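# Move steel cup from right fixture onto plate, upside down

## Task

Lift the steel cup from the fixture on the robot's right side and set it on the plate upside down (opening facing the table), with its entire rim resting on the plate, then release it.

## Robot and tools

Robot: two 6-joint arms, left_arm and right_arm, each ending in a parallel two-finger gripper. Their bases sit in the scene frame at left_arm (+0.048, +0.266, 0) and right_arm (-0.042, -0.361, 0). The scene frame has its origin on the table top midway between the arms, +x pointing out over the table, +z up, and left_arm on the +y side. The arm names do not correspond to image sides. The cup starts on the right side, so right_arm is the natural arm to use.

Gripper frame: the fingers extend along the gripper's +z axis and close along its y axis. The reported end_effector_position is the point midway between the finger pads, roughly 1 cm short of the fingertips. Joint ranges in rad, from base to hand: waist -2.880 to 2.880, shoulder 0.000 to 3.142, elbow 0.000 to 3.019, wrist pitch -1.693 to 1.571, wrist yaw -1.571 to 1.571, wrist roll -2.094 to 2.094.

The command row. Every motion uses one flat list of 16 numbers covering both arms, even when only one arm moves. The first 8 are for left_arm and the last 8 for right_arm. Each group is x, y, z, qw, qx, qy, qz, opening. x, y, z is an absolute target position for that gripper's end_effector_position, in metres, in the scene frame. qw, qx, qy, qz is an absolute target orientation in the scene frame, with w first. opening runs from -1 (closed) to +1 (fully open, 0.094 m).

Keeping an arm still: resend exactly the pose from the last result before it was meant to stop, and the opening it should keep. Keeping an orientation: repeat the same commanded quaternion every time, not the slightly drifted one that the result reports. A target more than 0.6 m from the arm's last reported position, along any gripper axis, makes the call be refused and nothing is sent. At each control step the controller clips the target to within 70 mm and 16 degrees of the measured pose. It favours position over orientation. Arms often stop 1 cm or more short of the target, usually too low. Reported hand positions can be off, more at long reach.

Tools:
- execute_actions(actions, pictures). actions is a list holding zero or one item. An empty list just returns the state. {"rows": [...], "steps": n} runs up to 15 control steps of 1/30 s each (15 by default). Each row is used for one step, and the last row is repeated if rows run out. {"steps": n} alone is a wait of up to 300 steps, counted from the previous result, so your reply time is part of it. pictures (true/false) controls whether camera images come back; they do by default. Once an action ends, each arm travels only as far as its last clipped pose, so a distant target may take several actions.
- move(target, speed). target is one 16-number row as above, with absolute poses. Each gripper follows a straight path to its pose, turning the shorter way. The paths finish together and last 0.5 to 10 s, stopping early after 10 s. speed is the top path speed in m/s, 0.002 to 0.5, default 0.25; turning is capped at twice that in rad/s. Openings are applied at the start. Paths ignore obstacles and the other arm, and grippers may lag, wander or overshoot speed, especially with a nearly straight arm. Faster moves, and targets set further past a contact, hit and push harder.
- wait(seconds): 0 to 10 s with no new commands.
- zoom_image(camera, region): a closer view of the latest image from cam_head_left or cam_head_right. region is [x0, y0, x1, y1] in pixels, with (0,0) at top left, at most 504 by 504.
- read_manual(section): licence texts only. It does not move anything.
- finished_scene(scene): ends and grades the current scene; pass its number. This cannot be undone. The goal must be met and stay met.

Results: a state line gives each gripper's pose, position and quat_wxyz, in the scene frame. grip_measured is the measured finger opening on the command scale, and it may be off by about 1 mm. The last joint value is the opening in metres. "pose unreachable" means the clearance check altered or blocked the named arm's command. HELD marks steps where your row was not fully sent. A "Hand target" line shows the pose the controller is currently driving toward. A move adds a "move:" line giving how it ended (done, off_target, moving, held, fault) and which limits acted. limits=paced means the pose was clipped. limits=held means some steps were blocked, and the arm may then surge faster than speed. It also gives each gripper's distance from its pose. FAULT stops an arm. MOTOR HOT warns at 85 °C. At 100 °C an OVER-TEMPERATURE FAULT makes that arm drop and release.

Gripping: to hold the cup, command an opening below grip_measured; about 0.03 lower grips firmly, smaller differences grip more gently. Finger force is about 50 to 62 N per pad and may spike on first contact.

Keep replies short while holding a load, since holding heats the motors.

Cameras: cam_head_left and cam_head_right are 504x504 head cameras; calibration data is provided per camera. Occasional tugs on held parts or pushes on loose objects may happen.

Avoid: dropping the cup, knocking anything off the table (this fails the task), hard collisions, slamming, arms hitting or pressing each other, and fault stops. Once the cup is upside down and fully on the plate, open the gripper and withdraw gently.

Each tool is called after "Call:" as a command line: name --argument value for each argument, lists and objects as JSON in quotes; but a table of rows of numbers goes row by row, as --pt "numbers of a row", without its own name.

## Session

Call:
execute_actions --actions '[]'

Scene clock: 0.00 s of 4800.00 s.
left_arm: end_effector_position=(+0.4334, +0.6550, +0.2311) grip_measured=+1.000 end_effector_quat_wxyz=(-0.134, +0.263, +0.950, +0.102) | right_arm: end_effector_position=(+0.4906, -0.3886, +0.2836) grip_measured=+1.000 end_effector_quat_wxyz=(+0.106, +0.830, -0.535, +0.120)
Joint positions: left_arm=[ 0.847  1.762  1.704 -1.5   -0.339  1.228  0.094] | right_arm=[ 0.014  1.683  1.739 -1.553  0.313 -1.959  0.094]
Joint velocities: left_arm=[ 0.005 -0.005 -0.017  0.002  0.051  0.022  0.   ] | right_arm=[ 0.005  0.005  0.027 -0.022 -0.037 -0.022  0.   ]
Motor temperatures (°C, as the motors report them): left_arm=[25 27 25 24 26 28] | right_arm=[27 24 27 25 27 26]
Hand target (left_arm): +0.438, +0.659, +0.238; -0.129, +0.262, +0.950, +0.110
Hand target (right_arm): +0.497, -0.388, +0.288; +0.102, +0.829, -0.536, +0.125

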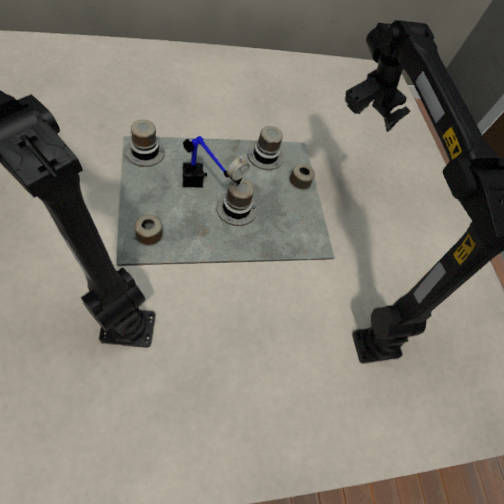

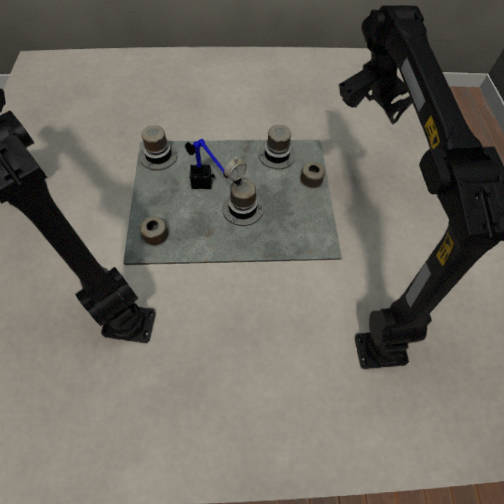

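Call:
zoom_image --camera "cam_head_left" --region '[110, 110, 340, 270]'

Call:
zoom_image --camera "cam_head_right" --region '[115, 110, 345, 270]'

Region (110, 110, 340, 270) of cam_head_left's 504x504 image, scaled by 2.191, with more detail than that image has; it fills the top 351 rows of this view, and the rest is white.

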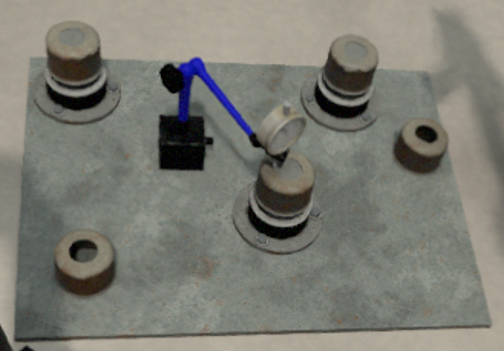

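Region (115, 110, 345, 270) of cam_head_right's 504x504 image, scaled by 2.191, with more detail than that image has; it fills the top 351 rows of this view, and the rest is white.

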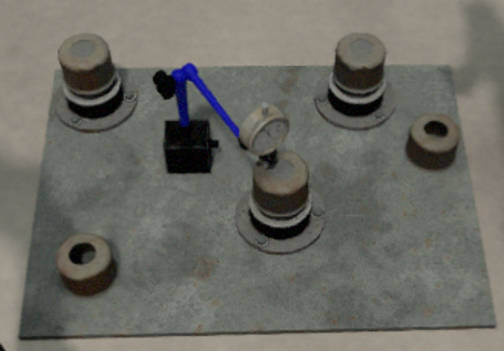

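Call:
zoom_image --camera "cam_head_left" --region '[230, 115, 330, 215]'

Call:
zoom_image --camera "cam_head_right" --region '[240, 115, 340, 215]'

Region (230, 115, 330, 215) of cam_head_left's 504x504 image, scaled by 5.040, with more detail than that image has.

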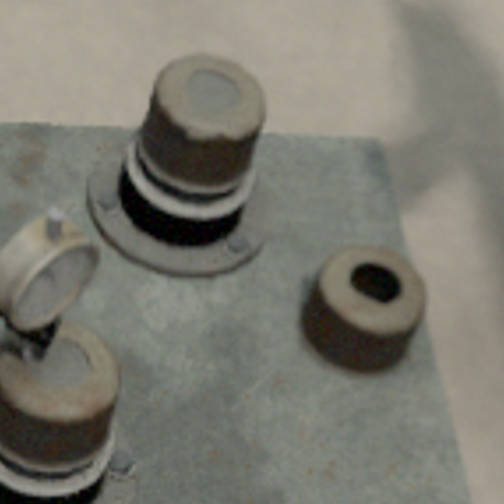

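Region (240, 115, 340, 215) of cam_head_right's 504x504 image, scaled by 5.040, with more detail than that image has.

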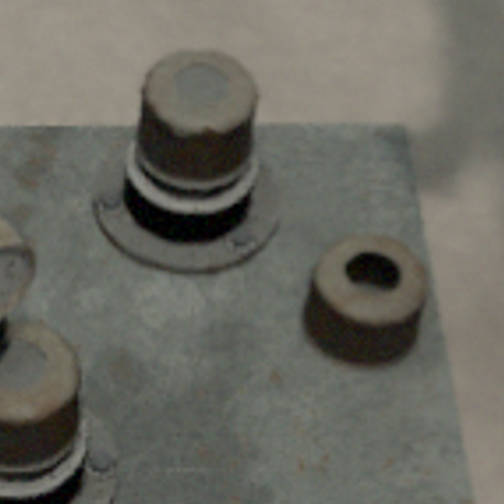

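Call:
move --target '[0.438, 0.659, 0.238, -0.129, 0.262, 0.950, 0.110, 1, 0.57, -0.133, 0.19, 0, 0, 1, 0, 1]' --speed 0.3

Scene clock: 71.10 s of 4800.00 s.
left_arm: end_effector_position=(+0.4334, +0.6550, +0.2311) grip_measured=+1.000 end_effector_quat_wxyz=(-0.134, +0.263, +0.950, +0.102) | right_arm: end_effector_position=(+0.5581, -0.1479, +0.1912) grip_measured=+1.000 end_effector_quat_wxyz=(-0.013, -0.001, +1.000, -0.008)
Joint positions: left_arm=[ 0.847  1.762  1.704 -1.5   -0.339  1.228  0.094] | right_arm=[ 0.309  2.068  2.084 -1.616  0.007  0.341  0.094]
Joint velocities: left_arm=[ 0.015 -0.005  0.012 -0.002 -0.007 -0.022  0.   ] | right_arm=[-0.005  0.005 -0.002 -0.002  0.051  0.007  0.   ]
Motor temperatures (°C, as the motors report them): left_arm=[25 28 30 24 26 28] | right_arm=[27 26 33 25 27 26]
Hand target (left_arm): +0.438, +0.659, +0.238; -0.129, +0.262, +0.950, +0.110
Hand target (right_arm): +0.570, -0.135, +0.191; +0.002, -0.000, +1.000, -0.003
Off the commanded pose (left_arm): 0.009 m, 1 deg.
Off the commanded pose (right_arm): 0.019 m, 2 deg.
After step 90, 64.10 s passed at rest.
move: off_target (right_arm)

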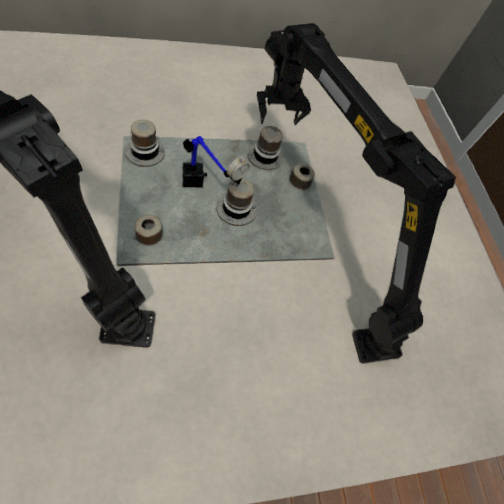

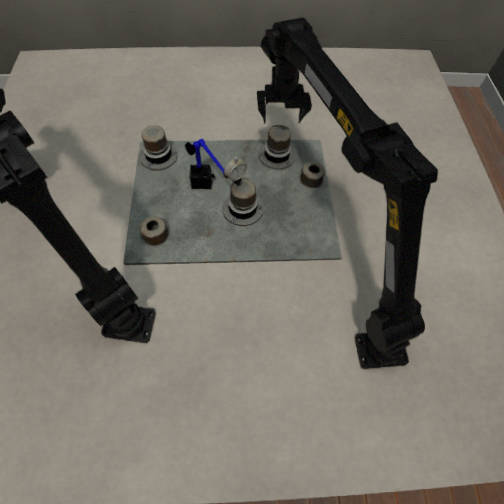

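Call:
zoom_image --camera "cam_head_left" --region '[230, 75, 330, 175]'

Call:
zoom_image --camera "cam_head_right" --region '[235, 75, 335, 175]'

Region (230, 75, 330, 175) of cam_head_left's 504x504 image, scaled by 5.040, with more detail than that image has.

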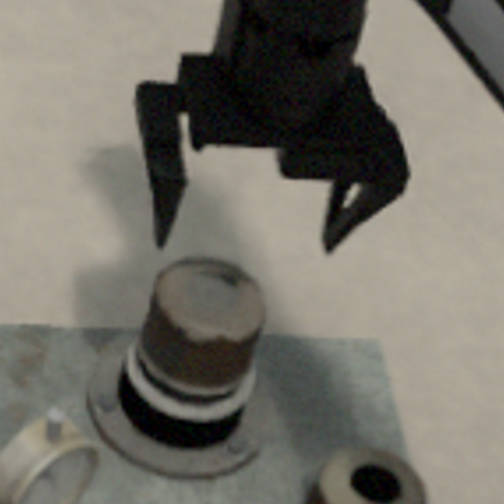

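Region (235, 75, 335, 175) of cam_head_right's 504x504 image, scaled by 5.040, with more detail than that image has.

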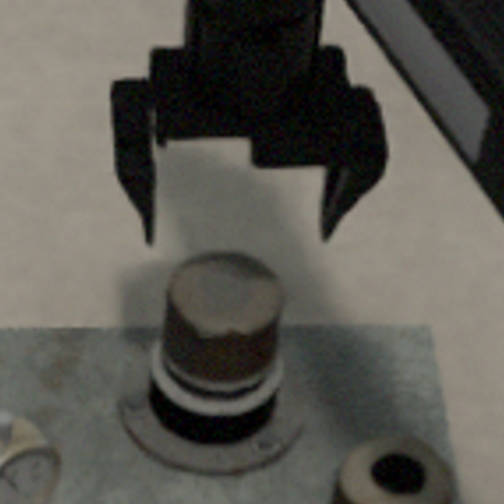

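Call:
move --target '[0.438, 0.659, 0.238, -0.129, 0.262, 0.950, 0.110, 1, 0.603, -0.155, 0.15, 0, 0, 1, 0, 1]' --speed 0.1

Call:
zoom_image --camera "cam_head_left" --region '[230, 75, 330, 175]'

Call:
zoom_image --camera "cam_head_right" --region '[235, 75, 335, 175]'

Scene clock: 98.90 s of 4800.00 s.
left_arm: end_effector_position=(+0.4334, +0.6550, +0.2311) grip_measured=+1.000 end_effector_quat_wxyz=(-0.134, +0.263, +0.950, +0.102) | right_arm: end_effector_position=(+0.5856, -0.1533, +0.1450) grip_measured=+1.000 end_effector_quat_wxyz=(-0.018, -0.000, +1.000, -0.008)
Joint positions: left_arm=[ 0.847  1.762  1.704 -1.5   -0.339  1.228  0.094] | right_arm=[ 0.287  2.161  2.117 -1.566  0.003  0.321  0.094]
Joint velocities: left_arm=[-0.005 -0.015 -0.012 -0.002  0.022  0.007  0.   ] | right_arm=[-0.005  0.005 -0.002 -0.017 -0.051 -0.022  0.   ]
Motor temperatures (°C, as the motors report them): left_arm=[25 29 31 24 26 28] | right_arm=[27 27 35 25 27 26]
Hand target (left_arm): +0.438, +0.659, +0.238; -0.129, +0.262, +0.950, +0.110
Hand target (right_arm): +0.602, -0.156, +0.150; +0.000, -0.000, +1.000, +0.000
Off the commanded pose (left_arm): 0.009 m, 1 deg.
Off the commanded pose (right_arm): 0.018 m, 2 deg.
After step 90, 23.53 s passed at rest.
move: off_target (right_arm)

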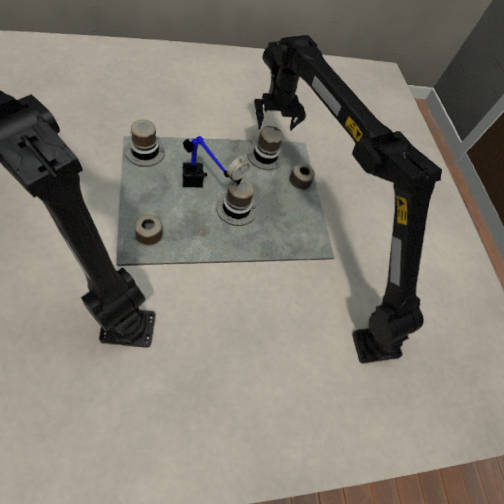

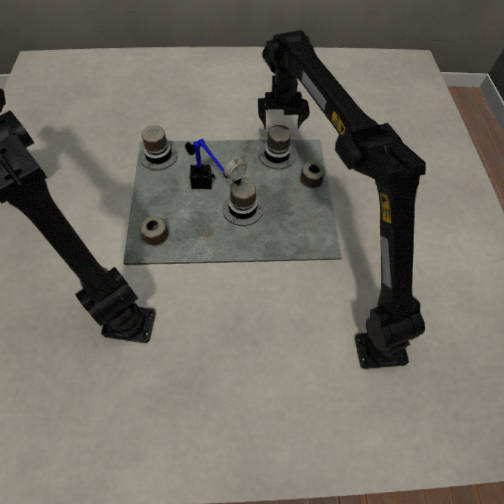

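Region (230, 75, 330, 175) of cam_head_left's 504x504 image, scaled by 5.040, with more detail than that image has.

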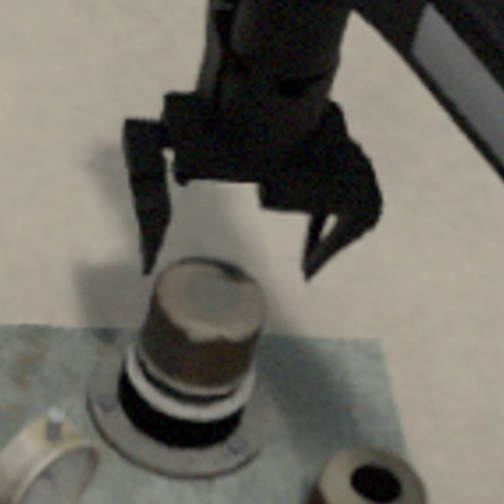

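Region (235, 75, 335, 175) of cam_head_right's 504x504 image, scaled by 5.040, with more detail than that image has.

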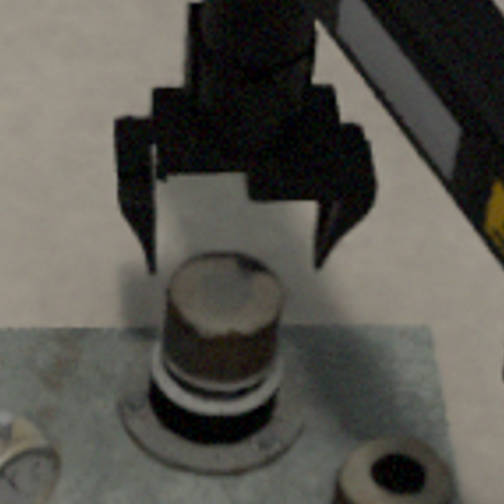

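Call:
move --target '[0.438, 0.659, 0.238, -0.129, 0.262, 0.950, 0.110, 1, 0.612, -0.152, 0.102, 0.015, 0, 1, 0.005, 1]' --speed 0.06

Call:
zoom_image --camera "cam_head_left" --region '[230, 85, 330, 185]'

Call:
zoom_image --camera "cam_head_right" --region '[235, 85, 335, 185]'

Scene clock: 117.83 s of 4800.00 s.
left_arm: end_effector_position=(+0.4334, +0.6550, +0.2311) grip_measured=+1.000 end_effector_quat_wxyz=(-0.134, +0.263, +0.950, +0.102) | right_arm: end_effector_position=(+0.6053, -0.1467, +0.1219) grip_measured=+1.000 end_effector_quat_wxyz=(+0.022, -0.000, +1.000, +0.005)
Joint positions: left_arm=[ 0.847  1.762  1.704 -1.5   -0.339  1.228  0.094] | right_arm=[ 0.287  2.167  2.068 -1.426  0.003  0.32   0.094]
Joint velocities: left_arm=[-0.005 -0.024 -0.007 -0.002  0.007 -0.051  0.   ] | right_arm=[-0.005 -0.005  0.017 -0.002  0.095 -0.007  0.   ]
Motor temperatures (°C, as the motors report them): left_arm=[25 29 31 24 26 28] | right_arm=[27 27 35 25 27 26]
Hand target (left_arm): +0.438, +0.659, +0.238; -0.129, +0.262, +0.950, +0.110
Hand target (right_arm): +0.611, -0.152, +0.102; +0.015, -0.000, +1.000, +0.005
Off the commanded pose (left_arm): 0.009 m, 1 deg.
Off the commanded pose (right_arm): 0.022 m, 1 deg.
After step 90, 14.70 s passed at rest.
move: off_target (right_arm)

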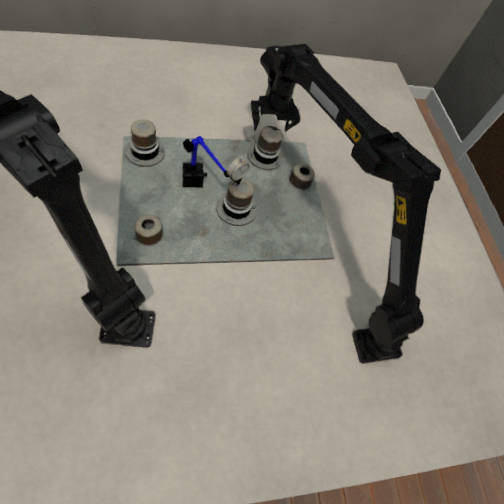

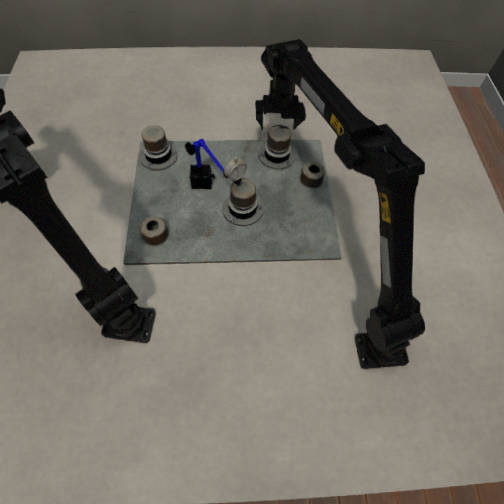

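Region (230, 85, 330, 185) of cam_head_left's 504x504 image, scaled by 5.040, with more detail than that image has.

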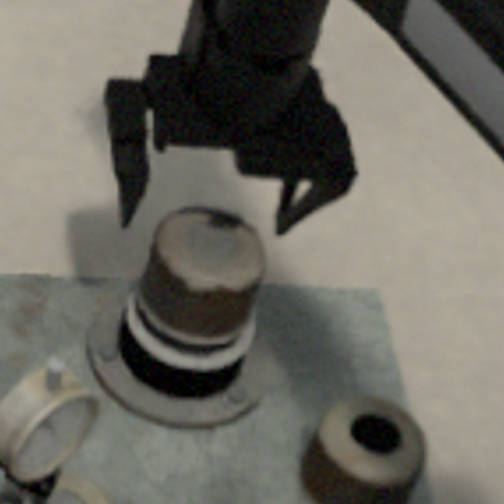

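Region (235, 85, 335, 185) of cam_head_right's 504x504 image, scaled by 5.040, with more detail than that image has.

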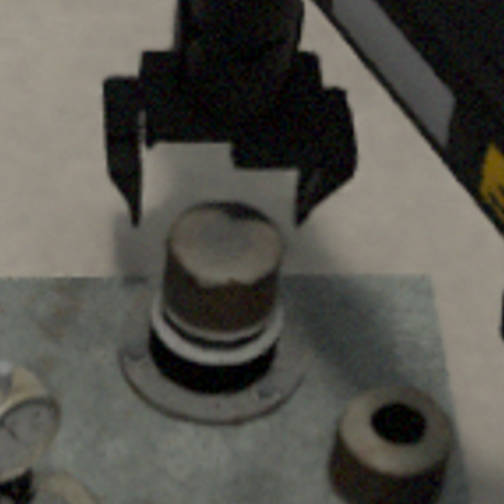

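Call:
move --target '[0.438, 0.659, 0.238, -0.129, 0.262, 0.950, 0.110, 1, 0.607, -0.158, 0.088, 0.012, 0, 1, 0.003, 1]' --speed 0.08

Call:
zoom_image --camera "cam_head_left" --region '[230, 85, 330, 185]'

Call:
zoom_image --camera "cam_head_right" --region '[235, 85, 335, 185]'

Scene clock: 132.27 s of 4800.00 s.
left_arm: end_effector_position=(+0.4334, +0.6550, +0.2311) grip_measured=+1.000 end_effector_quat_wxyz=(-0.134, +0.263, +0.950, +0.102) | right_arm: end_effector_position=(+0.5994, -0.1487, +0.1027) grip_measured=+1.000 end_effector_quat_wxyz=(+0.014, -0.002, +1.000, +0.003)
Joint positions: left_arm=[ 0.847  1.762  1.704 -1.5   -0.339  1.228  0.094] | right_arm=[ 0.287  2.167  2.017 -1.391  0.003  0.317  0.094]
Joint velocities: left_arm=[-0.015 -0.015  0.007  0.002  0.007  0.022  0.   ] | right_arm=[-0.005 -0.005 -0.007 -0.007  0.037 -0.095  0.   ]
Motor temperatures (°C, as the motors report them): left_arm=[25 29 32 24 26 28] | right_arm=[27 28 33 25 27 26]
Hand target (left_arm): +0.438, +0.659, +0.238; -0.129, +0.262, +0.950, +0.110
Hand target (right_arm): +0.606, -0.158, +0.088; +0.012, +0.000, +1.000, +0.003
Off the commanded pose (left_arm): 0.009 m, 1 deg.
Off the commanded pose (right_arm): 0.019 m, 0 deg.
After step 90, 10.70 s passed at rest.
move: off_target (right_arm)

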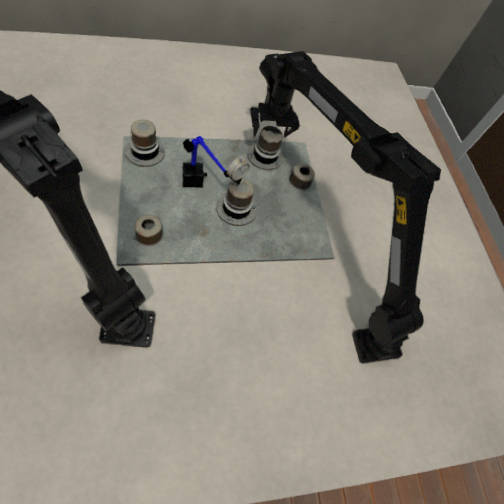

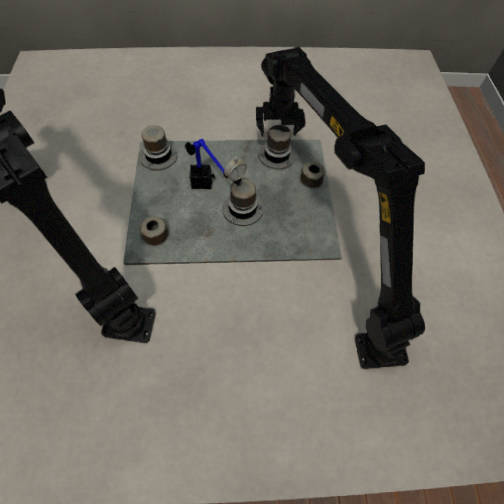

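Region (230, 85, 330, 185) of cam_head_left's 504x504 image, scaled by 5.040, with more detail than that image has.

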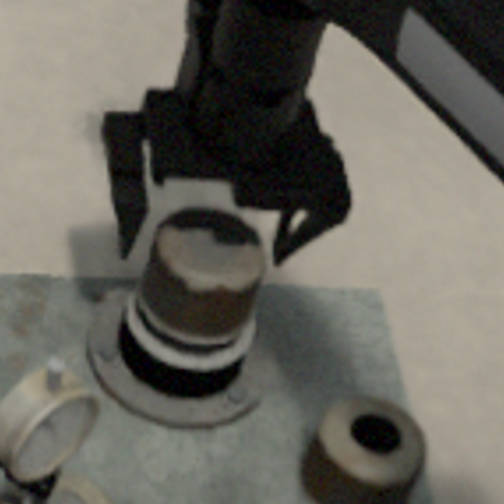

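Region (235, 85, 335, 185) of cam_head_right's 504x504 image, scaled by 5.040, with more detail than that image has.

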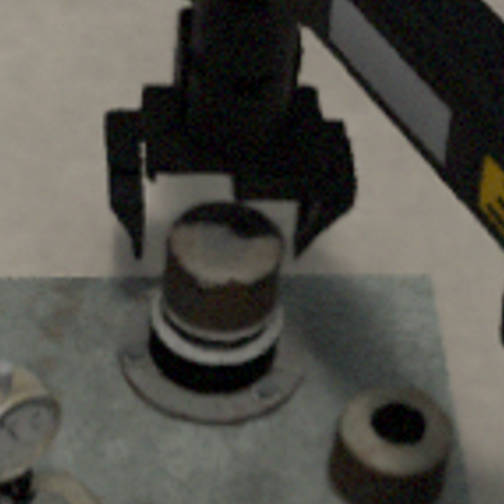

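Call:
move --target '[0.438, 0.659, 0.238, -0.129, 0.262, 0.950, 0.110, 1, 0.604, -0.166, 0.073, 0.008, 0, 1, 0.002, 1]' --speed 0.06

Call:
zoom_image --camera "cam_head_left" --region '[230, 85, 330, 185]'

Call:
zoom_image --camera "cam_head_right" --region '[235, 85, 335, 185]'

Scene clock: 141.37 s of 4800.00 s.
left_arm: end_effector_position=(+0.4334, +0.6550, +0.2311) grip_measured=+1.000 end_effector_quat_wxyz=(-0.134, +0.263, +0.950, +0.102) | right_arm: end_effector_position=(+0.5976, -0.1587, +0.0871) grip_measured=+1.000 end_effector_quat_wxyz=(+0.010, -0.001, +1.000, +0.002)
Joint positions: left_arm=[ 0.847  1.762  1.704 -1.5   -0.339  1.228  0.094] | right_arm=[ 0.273  2.167  1.976 -1.359  0.003  0.306  0.094]
Joint velocities: left_arm=[ 0.005 -0.005 -0.017 -0.007  0.007  0.007  0.   ] | right_arm=[-0.015 -0.015  0.002 -0.022 -0.007  0.037  0.   ]
Motor temperatures (°C, as the motors report them): left_arm=[25 29 32 24 26 28] | right_arm=[27 28 33 25 27 26]
Hand target (left_arm): +0.438, +0.659, +0.238; -0.129, +0.262, +0.950, +0.110
Hand target (right_arm): +0.603, -0.166, +0.073; +0.008, -0.000, +1.000, +0.002
Off the commanded pose (left_arm): 0.009 m, 1 deg.
Off the commanded pose (right_arm): 0.017 m, 0 deg.
After step 90, 5.07 s passed at rest.
move: off_target (right_arm)

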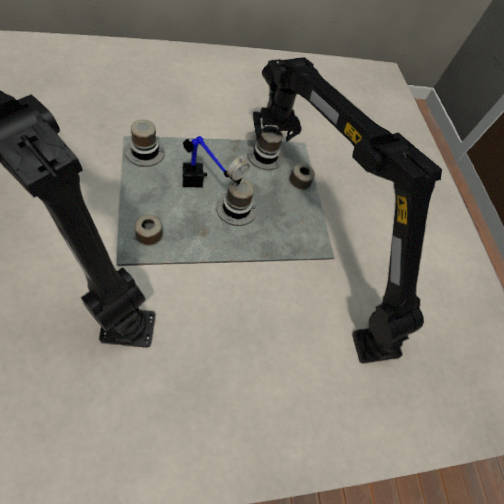

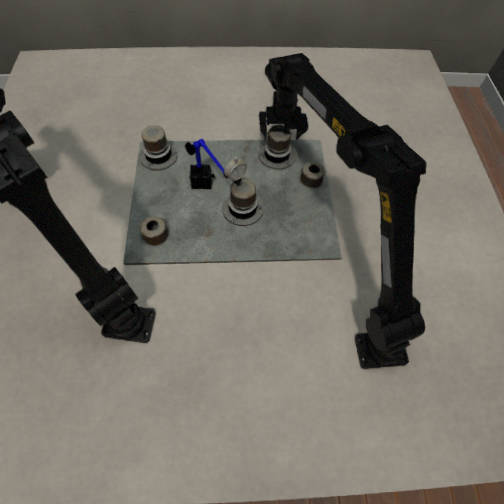

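Region (230, 85, 330, 185) of cam_head_left's 504x504 image, scaled by 5.040, with more detail than that image has.

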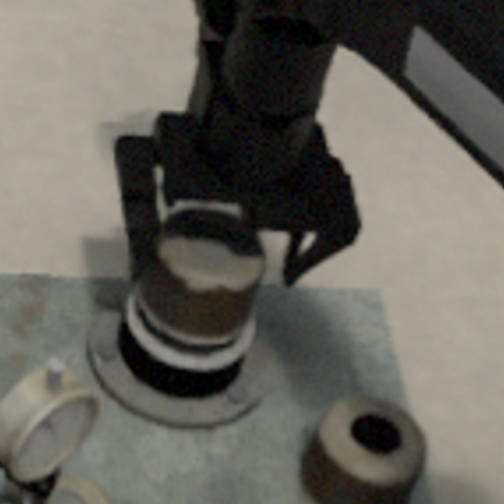

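Region (235, 85, 335, 185) of cam_head_right's 504x504 image, scaled by 5.040, with more detail than that image has.

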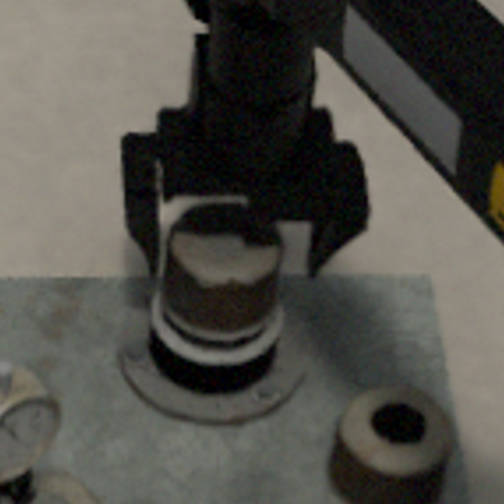

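Call:
move --target '[0.438, 0.659, 0.238, -0.129, 0.262, 0.950, 0.110, 1, 0.602, -0.146, 0.073, 0.008, 0, 1, 0.002, 0.8]' --speed 0.03

Scene clock: 149.67 s of 4800.00 s.
left_arm: end_effector_position=(+0.4334, +0.6550, +0.2311) grip_measured=+1.000 end_effector_quat_wxyz=(-0.134, +0.263, +0.950, +0.102) | right_arm: end_effector_position=(+0.5975, -0.1586, +0.0861) grip_measured=+0.803 end_effector_quat_wxyz=(+0.009, +0.001, +1.000, +0.002)
Joint positions: left_arm=[ 0.847  1.762  1.704 -1.5   -0.339  1.228  0.094] | right_arm=[ 0.273  2.169  1.976 -1.359  0.003  0.311  0.085]
Joint velocities: left_arm=[-0.005 -0.005 -0.012 -0.007  0.022 -0.037  0.   ] | right_arm=[-0.005 -0.005  0.017 -0.012 -0.037 -0.037 -0.   ]
Motor temperatures (°C, as the motors report them): left_arm=[25 29 32 24 26 28] | right_arm=[27 28 33 25 27 26]
Hand target (left_arm): +0.438, +0.659, +0.238; -0.129, +0.262, +0.950, +0.110
Hand target (right_arm): +0.601, -0.146, +0.073; +0.008, -0.000, +1.000, +0.002
Off the commanded pose (left_arm): 0.009 m, 1 deg.
Off the commanded pose (right_arm): 0.019 m, 0 deg.
After step 90, 4.43 s passed at rest.
move: off_target (right_arm)

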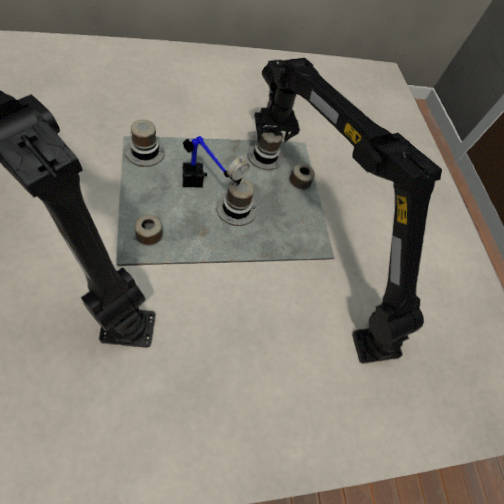

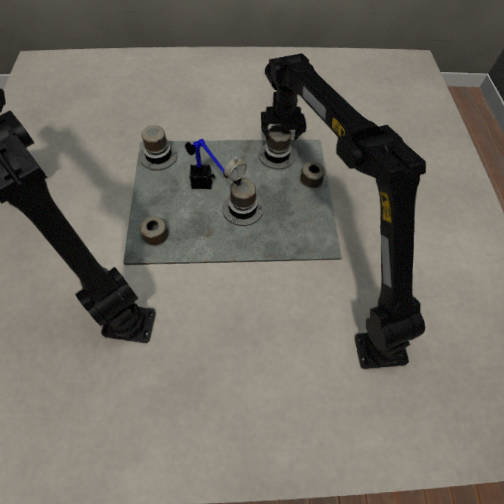

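Call:
execute_actions --actions '[{"rows": [[0.438,0.659,0.238,-0.129,0.262,0.950,0.110,1,0.602,-0.146,0.076,0.010,0,1,0.002,0.78],[0.438,0.659,0.238,-0.129,0.262,0.950,0.110,1,0.602,-0.146,0.079,0.012,0,1,0.002,0.76],[0.438,0.659,0.238,-0.129,0.262,0.950,0.110,1,0.602,-0.146,0.081,0.014,0,1,0.002,0.74],[0.438,0.659,0.238,-0.129,0.262,0.950,0.110,1,0.602,-0.146,0.081,0.014,0,1,0.002,0.72],[0.438,0.659,0.238,-0.129,0.262,0.950,0.110,1,0.602,-0.146,0.081,0.014,0,1,0.002,0.70],[0.438,0.659,0.238,-0.129,0.262,0.950,0.110,1,0.602,-0.146,0.081,0.014,0,1,0.002,0.68],[0.438,0.659,0.238,-0.129,0.262,0.950,0.110,1,0.602,-0.146,0.081,0.014,0,1,0.002,0.66],[0.438,0.659,0.238,-0.129,0.262,0.950,0.110,1,0.602,-0.146,0.081,0.014,0,1,0.002,0.64],[0.438,0.659,0.238,-0.129,0.262,0.950,0.110,1,0.602,-0.146,0.081,0.014,0,1,0.002,0.62],[0.438,0.659,0.238,-0.129,0.262,0.950,0.110,1,0.602,-0.146,0.081,0.014,0,1,0.002,0.60],[0.438,0.659,0.238,-0.129,0.262,0.950,0.110,1,0.602,-0.146,0.081,0.014,0,1,0.002,0.58],[0.438,0.659,0.238,-0.129,0.262,0.950,0.110,1,0.602,-0.146,0.081,0.014,0,1,0.002,0.56],[0.438,0.659,0.238,-0.129,0.262,0.950,0.110,1,0.602,-0.146,0.081,0.014,0,1,0.002,0.54],[0.438,0.659,0.238,-0.129,0.262,0.950,0.110,1,0.602,-0.146,0.081,0.014,0,1,0.002,0.52],[0.438,0.659,0.238,-0.129,0.262,0.950,0.110,1,0.602,-0.146,0.081,0.014,0,1,0.002,0.50]], "steps": 15}]' --pictures false

Call:
execute_actions --actions '[{"rows": [[0.438,0.659,0.238,-0.129,0.262,0.950,0.110,1,0.602,-0.146,0.081,0.014,0,1,0.002,0.48],[0.438,0.659,0.238,-0.129,0.262,0.950,0.110,1,0.602,-0.146,0.081,0.014,0,1,0.002,0.46],[0.438,0.659,0.238,-0.129,0.262,0.950,0.110,1,0.602,-0.146,0.081,0.014,0,1,0.002,0.44],[0.438,0.659,0.238,-0.129,0.262,0.950,0.110,1,0.602,-0.146,0.081,0.014,0,1,0.002,0.42],[0.438,0.659,0.238,-0.129,0.262,0.950,0.110,1,0.602,-0.146,0.081,0.014,0,1,0.002,0.40]], "steps": 15}]'

Scene clock: 166.27 s of 4800.00 s.
left_arm: end_effector_position=(+0.4334, +0.6550, +0.2311) grip_measured=+1.000 end_effector_quat_wxyz=(-0.134, +0.263, +0.950, +0.102) | right_arm: end_effector_position=(+0.5955, -0.1523, +0.0859) grip_measured=+0.511 end_effector_quat_wxyz=(+0.009, -0.000, +1.000, +0.002)
Joint positions: left_arm=[ 0.847  1.762  1.704 -1.5   -0.339  1.228  0.094] | right_arm=[ 0.283  2.169  1.976 -1.359  0.001  0.317  0.071]
Joint velocities: left_arm=[-0.015 -0.005  0.007 -0.007  0.007 -0.007  0.   ] | right_arm=[ 0.015 -0.015  0.012  0.017 -0.007  0.007 -0.018]
Motor temperatures (°C, as the motors report them): left_arm=[25 29 32 24 26 28] | right_arm=[27 28 34 25 27 26]
Hand target (left_arm): +0.438, +0.659, +0.238; -0.129, +0.262, +0.950, +0.110
Hand target (right_arm): +0.602, -0.146, +0.081; +0.014, -0.000, +1.000, +0.002
Off the commanded pose (left_arm): 0.009 m, 1 deg.
Off the commanded pose (right_arm): 0.010 m, 1 deg.
Steps of this call (steps 1 to 90: nothing new was sent; then 13.10 s passed at rest; steps 91 to 105: all 15 steps of this action). Readings (end_effector_position):
91: left_arm (+0.4334, +0.6550, +0.2311) | right_arm (+0.5975, -0.1586, +0.0859)
92: left_arm (+0.4334, +0.6550, +0.2311) | right_arm (+0.5974, -0.1583, +0.0859)
94: left_arm (+0.4334, +0.6550, +0.2311) | right_arm (+0.5970, -0.1571, +0.0859)
98: left_arm (+0.4334, +0.6550, +0.2311) | right_arm (+0.5964, -0.1554, +0.0859)
105: the state above

Scene clock: 166.77 s of 4800.00 s.
left_arm: end_effector_position=(+0.4334, +0.6550, +0.2311) grip_measured=+1.000 end_effector_quat_wxyz=(-0.134, +0.263, +0.950, +0.102) | right_arm: end_effector_position=(+0.5954, -0.1521, +0.0859) grip_measured=+0.483 end_effector_quat_wxyz=(+0.009, -0.000, +1.000, +0.002)
Joint positions: left_arm=[ 0.847  1.762  1.704 -1.5   -0.339  1.228  0.094] | right_arm=[ 0.283  2.169  1.976 -1.359  0.001  0.317  0.07 ]
Joint velocities: left_arm=[ 0.005 -0.015  0.007 -0.017 -0.007 -0.037  0.   ] | right_arm=[-0.015 -0.005 -0.007 -0.017 -0.037  0.007 -0.   ]
Motor temperatures (°C, as the motors report them): left_arm=[25 29 32 24 26 28] | right_arm=[27 28 34 25 27 26]
Hand target (left_arm): +0.438, +0.659, +0.238; -0.129, +0.262, +0.950, +0.110
Hand target (right_arm): +0.602, -0.146, +0.081; +0.014, -0.000, +1.000, +0.002
Off the commanded pose (left_arm): 0.009 m, 1 deg.
Off the commanded pose (right_arm): 0.010 m, 1 deg.
Steps of this call (steps 1 to 15: all 15 steps of this action). Readings (end_effector_position):
1: left_arm (+0.4334, +0.6550, +0.2311) | right_arm (+0.5954, -0.1521, +0.0859)
2: left_arm (+0.4334, +0.6550, +0.2311) | right_arm (+0.5954, -0.1521, +0.0859)
4: left_arm (+0.4334, +0.6550, +0.2311) | right_arm (+0.5954, -0.1521, +0.0859)
8: left_arm (+0.4334, +0.6550, +0.2311) | right_arm (+0.5954, -0.1521, +0.0859)
15: the state above

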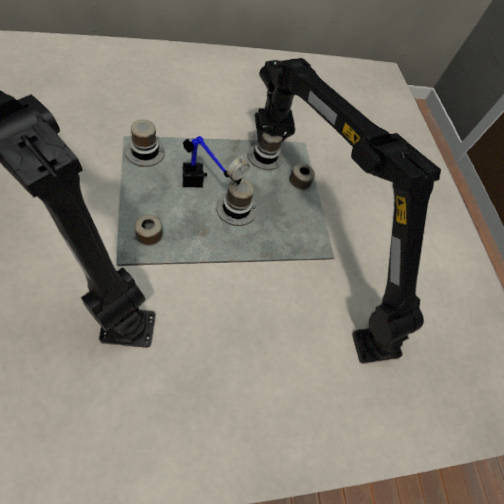

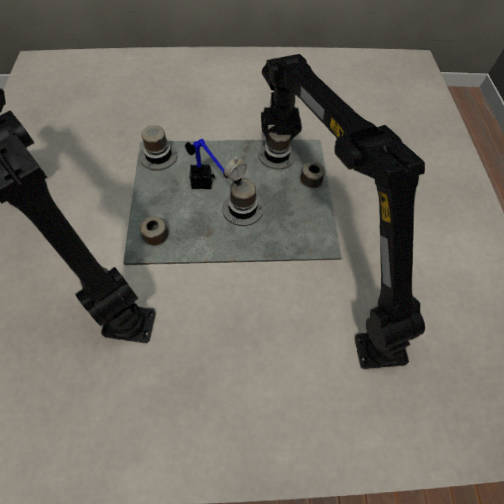

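Call:
move --target '[0.438, 0.659, 0.238, -0.129, 0.262, 0.950, 0.110, 1, 0.600, -0.152, 0.125, 0.012, 0, 1, 0.002, 0.44]' --speed 0.03

Call:
zoom_image --camera "cam_head_right" --region '[235, 85, 335, 185]'

Scene clock: 172.07 s of 4800.00 s.
left_arm: end_effector_position=(+0.4334, +0.6550, +0.2311) grip_measured=+1.000 end_effector_quat_wxyz=(-0.134, +0.263, +0.950, +0.102) | right_arm: end_effector_position=(+0.5956, -0.1520, +0.1005) grip_measured=+0.483 end_effector_quat_wxyz=(+0.004, -0.000, +1.000, +0.001)
Joint positions: left_arm=[ 0.847  1.762  1.704 -1.5   -0.339  1.228  0.094] | right_arm=[ 0.283  2.169  2.015 -1.407  0.001  0.317  0.07 ]
Joint velocities: left_arm=[-0.015 -0.005 -0.007  0.012  0.022 -0.022  0.   ] | right_arm=[-0.005  0.005  0.002 -0.007  0.037  0.022  0.   ]
Motor temperatures (°C, as the motors report them): left_arm=[25 29 32 24 26 28] | right_arm=[27 28 34 25 27 26]
Hand target (left_arm): +0.438, +0.659, +0.238; -0.129, +0.262, +0.950, +0.110
Hand target (right_arm): +0.600, -0.152, +0.125; +0.013, -0.000, +1.000, +0.002
Off the commanded pose (left_arm): 0.009 m, 1 deg.
Off the commanded pose (right_arm): 0.025 m, 1 deg.
After step 90, 0.73 s passed at rest.
move: off_target (right_arm)

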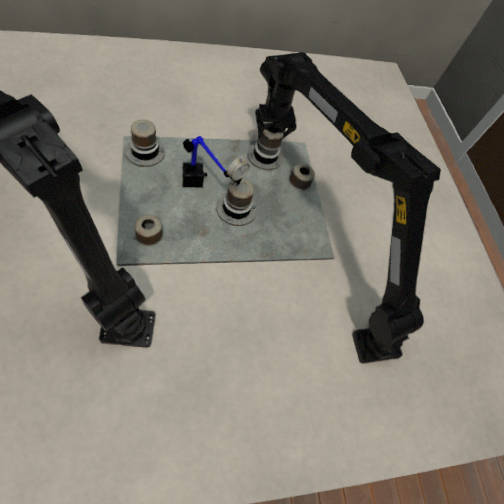

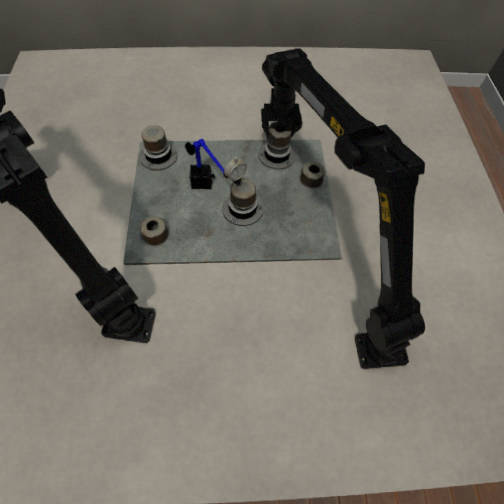

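Region (235, 85, 335, 185) of cam_head_right's 504x504 image, scaled by 5.040, with more detail than that image has.

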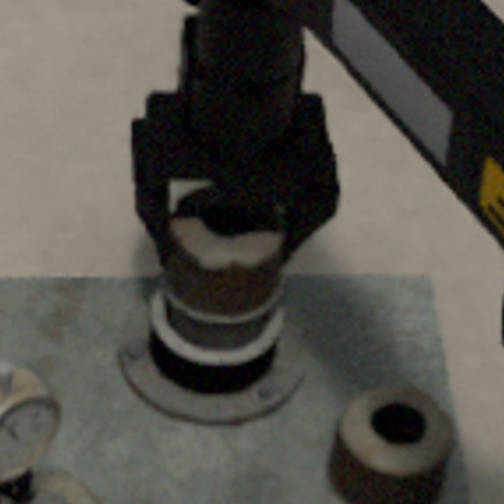

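The cup is rising with the gripper. Continue lifting.

Call:
move --target '[0.438, 0.659, 0.238, -0.129, 0.262, 0.950, 0.110, 1, 0.600, -0.152, 0.185, 0.012, 0, 1, 0.002, 0.44]' --speed 0.04

Call:
zoom_image --camera "cam_head_right" --region '[235, 85, 335, 185]'

Scene clock: 177.60 s of 4800.00 s.
left_arm: end_effector_position=(+0.4334, +0.6550, +0.2311) grip_measured=+1.000 end_effector_quat_wxyz=(-0.134, +0.263, +0.950, +0.102) | right_arm: end_effector_position=(+0.5914, -0.1533, +0.1547) grip_measured=+0.483 end_effector_quat_wxyz=(-0.013, -0.000, +1.000, -0.004)
Joint positions: left_arm=[ 0.847  1.762  1.704 -1.5   -0.339  1.228  0.094] | right_arm=[ 0.283  2.169  2.157 -1.586  0.001  0.317  0.07 ]
Joint velocities: left_arm=[ 0.005  0.005 -0.007  0.002 -0.007 -0.066  0.   ] | right_arm=[ 0.015  0.005  0.017 -0.017 -0.037 -0.007 -0.001]
Motor temperatures (°C, as the motors report them): left_arm=[25 29 32 24 26 28] | right_arm=[27 28 35 25 27 26]
Hand target (left_arm): +0.438, +0.659, +0.238; -0.129, +0.262, +0.950, +0.110
Hand target (right_arm): +0.600, -0.152, +0.185; +0.012, -0.000, +1.000, +0.002
Off the commanded pose (left_arm): 0.009 m, 1 deg.
Off the commanded pose (right_arm): 0.032 m, 3 deg.
After step 90, 0.10 s passed at rest.
move: off_target (right_arm)

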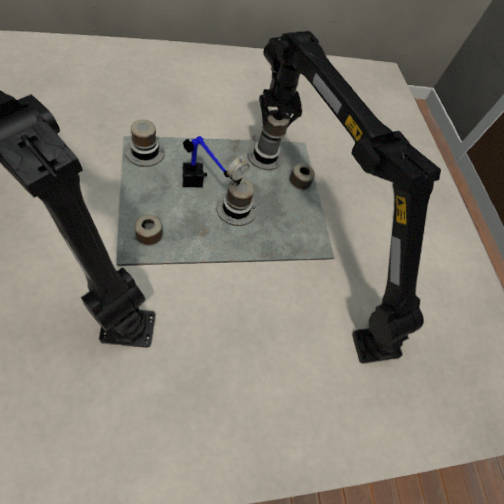

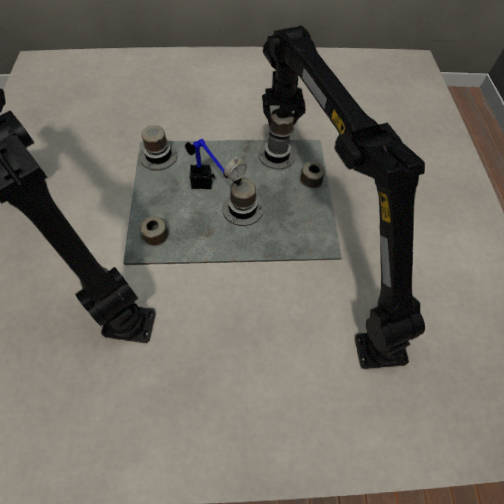

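Region (235, 85, 335, 185) of cam_head_right's 504x504 image, scaled by 5.040, with more detail than that image has.

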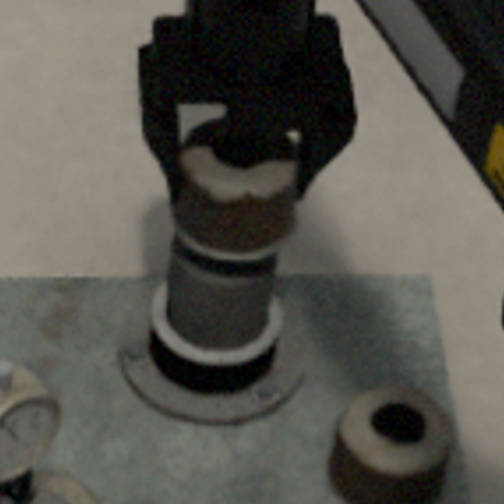

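Call:
move --target '[0.438, 0.659, 0.238, -0.129, 0.262, 0.950, 0.110, 1, 0.33, -0.19, 0.16, 0.012, 0, 1, 0.002, 0.44]' --speed 0.15

Scene clock: 188.10 s of 4800.00 s.
left_arm: end_effector_position=(+0.4334, +0.6550, +0.2311) grip_measured=+1.000 end_effector_quat_wxyz=(-0.134, +0.263, +0.950, +0.102) | right_arm: end_effector_position=(+0.3235, -0.1972, +0.1543) grip_measured=+0.483 end_effector_quat_wxyz=(-0.004, -0.000, +1.000, -0.005)
Joint positions: left_arm=[ 0.847  1.762  1.704 -1.5   -0.339  1.228  0.094] | right_arm=[ 0.39   1.438  1.133 -1.277  0.006  0.424  0.07 ]
Joint velocities: left_arm=[-0.005 -0.015 -0.012  0.002 -0.037 -0.037  0.   ] | right_arm=[-0.005  0.005 -0.002 -0.002  0.066  0.037 -0.001]
Motor temperatures (°C, as the motors report them): left_arm=[25 29 32 24 26 28] | right_arm=[27 29 35 25 27 26]
Hand target (left_arm): +0.438, +0.659, +0.238; -0.129, +0.262, +0.950, +0.110
Hand target (right_arm): +0.328, -0.190, +0.160; +0.012, -0.000, +1.000, +0.000
Off the commanded pose (left_arm): 0.009 m, 1 deg.
Off the commanded pose (right_arm): 0.011 m, 2 deg.
After step 90, 5.37 s passed at rest.
move: off_target (right_arm)

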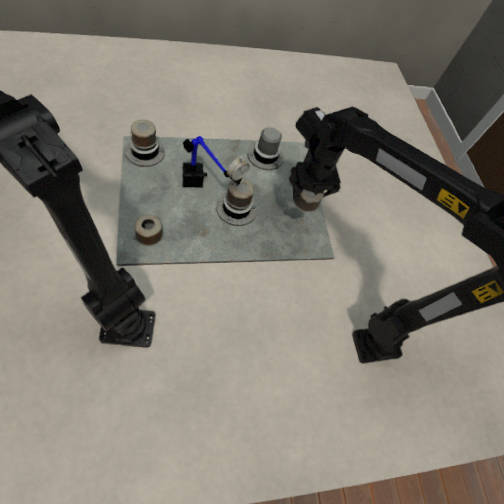

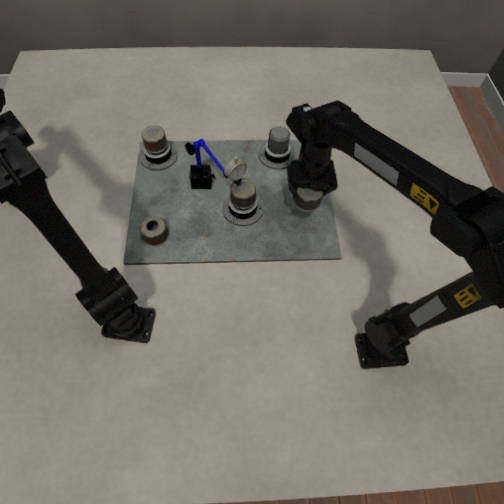

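Call:
move --target '[0.438, 0.659, 0.238, -0.129, 0.262, 0.950, 0.110, 1, 0.335, -0.19, 0.058, 0.016, 0, 1, 0.005, 0.44]' --speed 0.1

Call:
zoom_image --camera "cam_head_left" --region '[245, 165, 345, 265]'

Scene clock: 195.90 s of 4800.00 s.
left_arm: end_effector_position=(+0.4334, +0.6550, +0.2311) grip_measured=+1.000 end_effector_quat_wxyz=(-0.134, +0.263, +0.950, +0.102) | right_arm: end_effector_position=(+0.3271, -0.1956, +0.0569) grip_measured=+0.483 end_effector_quat_wxyz=(+0.006, +0.001, +1.000, -0.001)
Joint positions: left_arm=[ 0.847  1.762  1.704 -1.5   -0.339  1.228  0.094] | right_arm=[ 0.39   1.549  0.973 -0.985  0.006  0.426  0.07 ]
Joint velocities: left_arm=[-0.005  0.005 -0.002 -0.007  0.051  0.022  0.   ] | right_arm=[-0.024 -0.024  0.002 -0.017 -0.051 -0.007 -0.   ]
Motor temperatures (°C, as the motors report them): left_arm=[25 29 32 24 26 28] | right_arm=[27 28 35 25 27 26]
Hand target (left_arm): +0.438, +0.659, +0.238; -0.129, +0.262, +0.950, +0.110
Hand target (right_arm): +0.334, -0.191, +0.058; +0.016, -0.000, +1.000, +0.005
Off the commanded pose (left_arm): 0.009 m, 1 deg.
Off the commanded pose (right_arm): 0.010 m, 1 deg.
After step 90, 3.47 s passed at rest.
move: done

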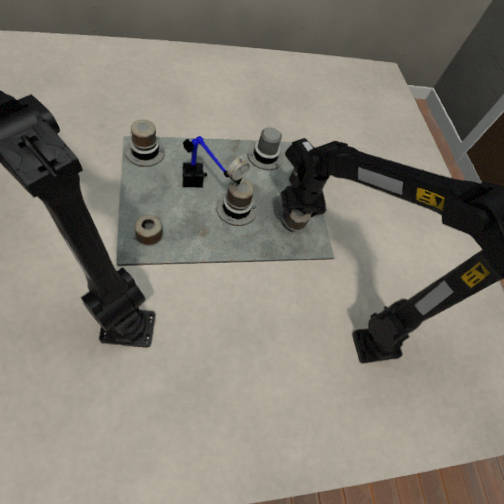

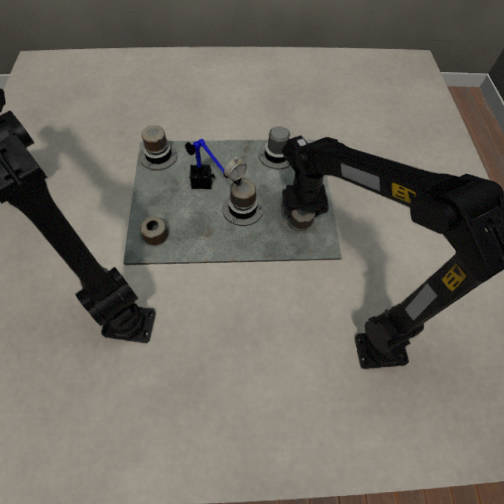

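Region (245, 165, 345, 265) of cam_head_left's 504x504 image, scaled by 5.040, with more detail than that image has.

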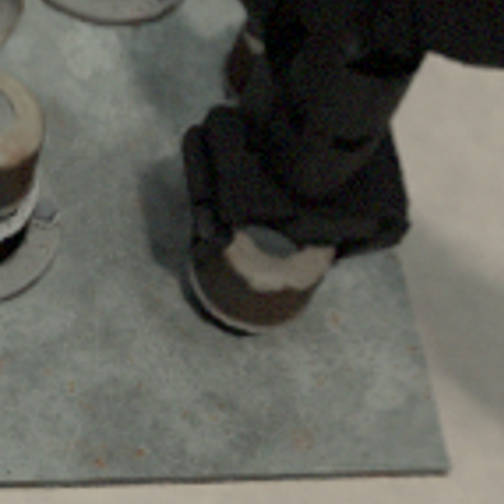

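Call:
move --target '[0.438, 0.659, 0.238, -0.129, 0.262, 0.950, 0.110, 1, 0.335, -0.19, 0.028, 0.016, 0, 1, 0.005, 0.44]' --speed 0.02

Call:
zoom_image --camera "cam_head_left" --region '[245, 165, 345, 265]'

Scene clock: 202.50 s of 4800.00 s.
left_arm: end_effector_position=(+0.4334, +0.6550, +0.2311) grip_measured=+1.000 end_effector_quat_wxyz=(-0.134, +0.263, +0.950, +0.102) | right_arm: end_effector_position=(+0.3300, -0.1943, +0.0318) grip_measured=+0.483 end_effector_quat_wxyz=(+0.010, +0.001, +1.000, +0.001)
Joint positions: left_arm=[ 0.847  1.762  1.704 -1.5   -0.339  1.228  0.094] | right_arm=[ 0.39   1.592  0.946 -0.904  0.006  0.426  0.07 ]
Joint velocities: left_arm=[ 0.005  0.005 -0.017 -0.022 -0.051  0.007  0.   ] | right_arm=[-0.005 -0.015  0.002  0.002  0.051 -0.037 -0.001]
Motor temperatures (°C, as the motors report them): left_arm=[25 29 32 24 26 28] | right_arm=[27 28 34 25 27 26]
Hand target (left_arm): +0.438, +0.659, +0.238; -0.129, +0.262, +0.950, +0.110
Hand target (right_arm): +0.334, -0.190, +0.028; +0.016, -0.000, +1.000, +0.005
Off the commanded pose (left_arm): 0.009 m, 1 deg.
Off the commanded pose (right_arm): 0.008 m, 1 deg.
After step 90, 1.87 s passed at rest.
move: done

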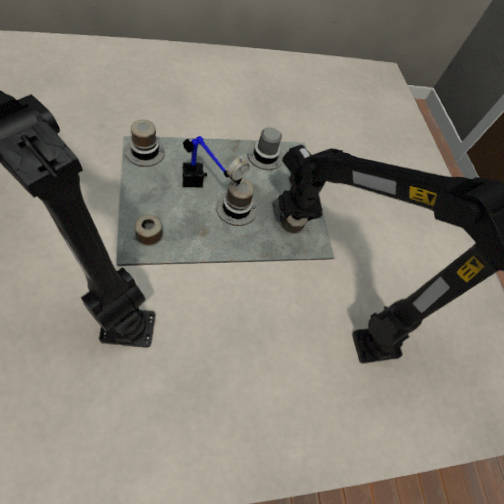

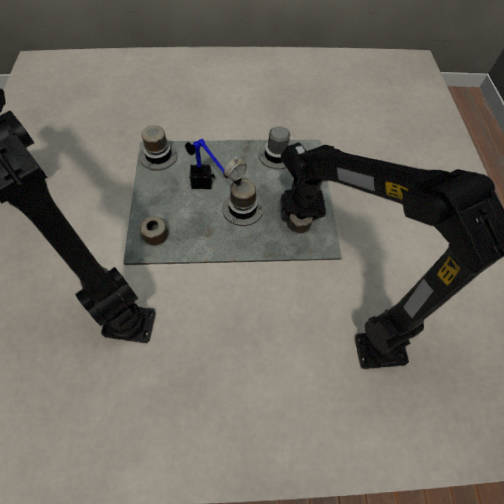

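Region (245, 165, 345, 265) of cam_head_left's 504x504 image, scaled by 5.040, with more detail than that image has.

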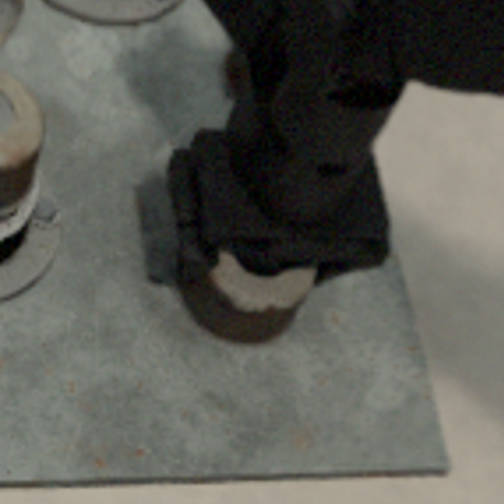

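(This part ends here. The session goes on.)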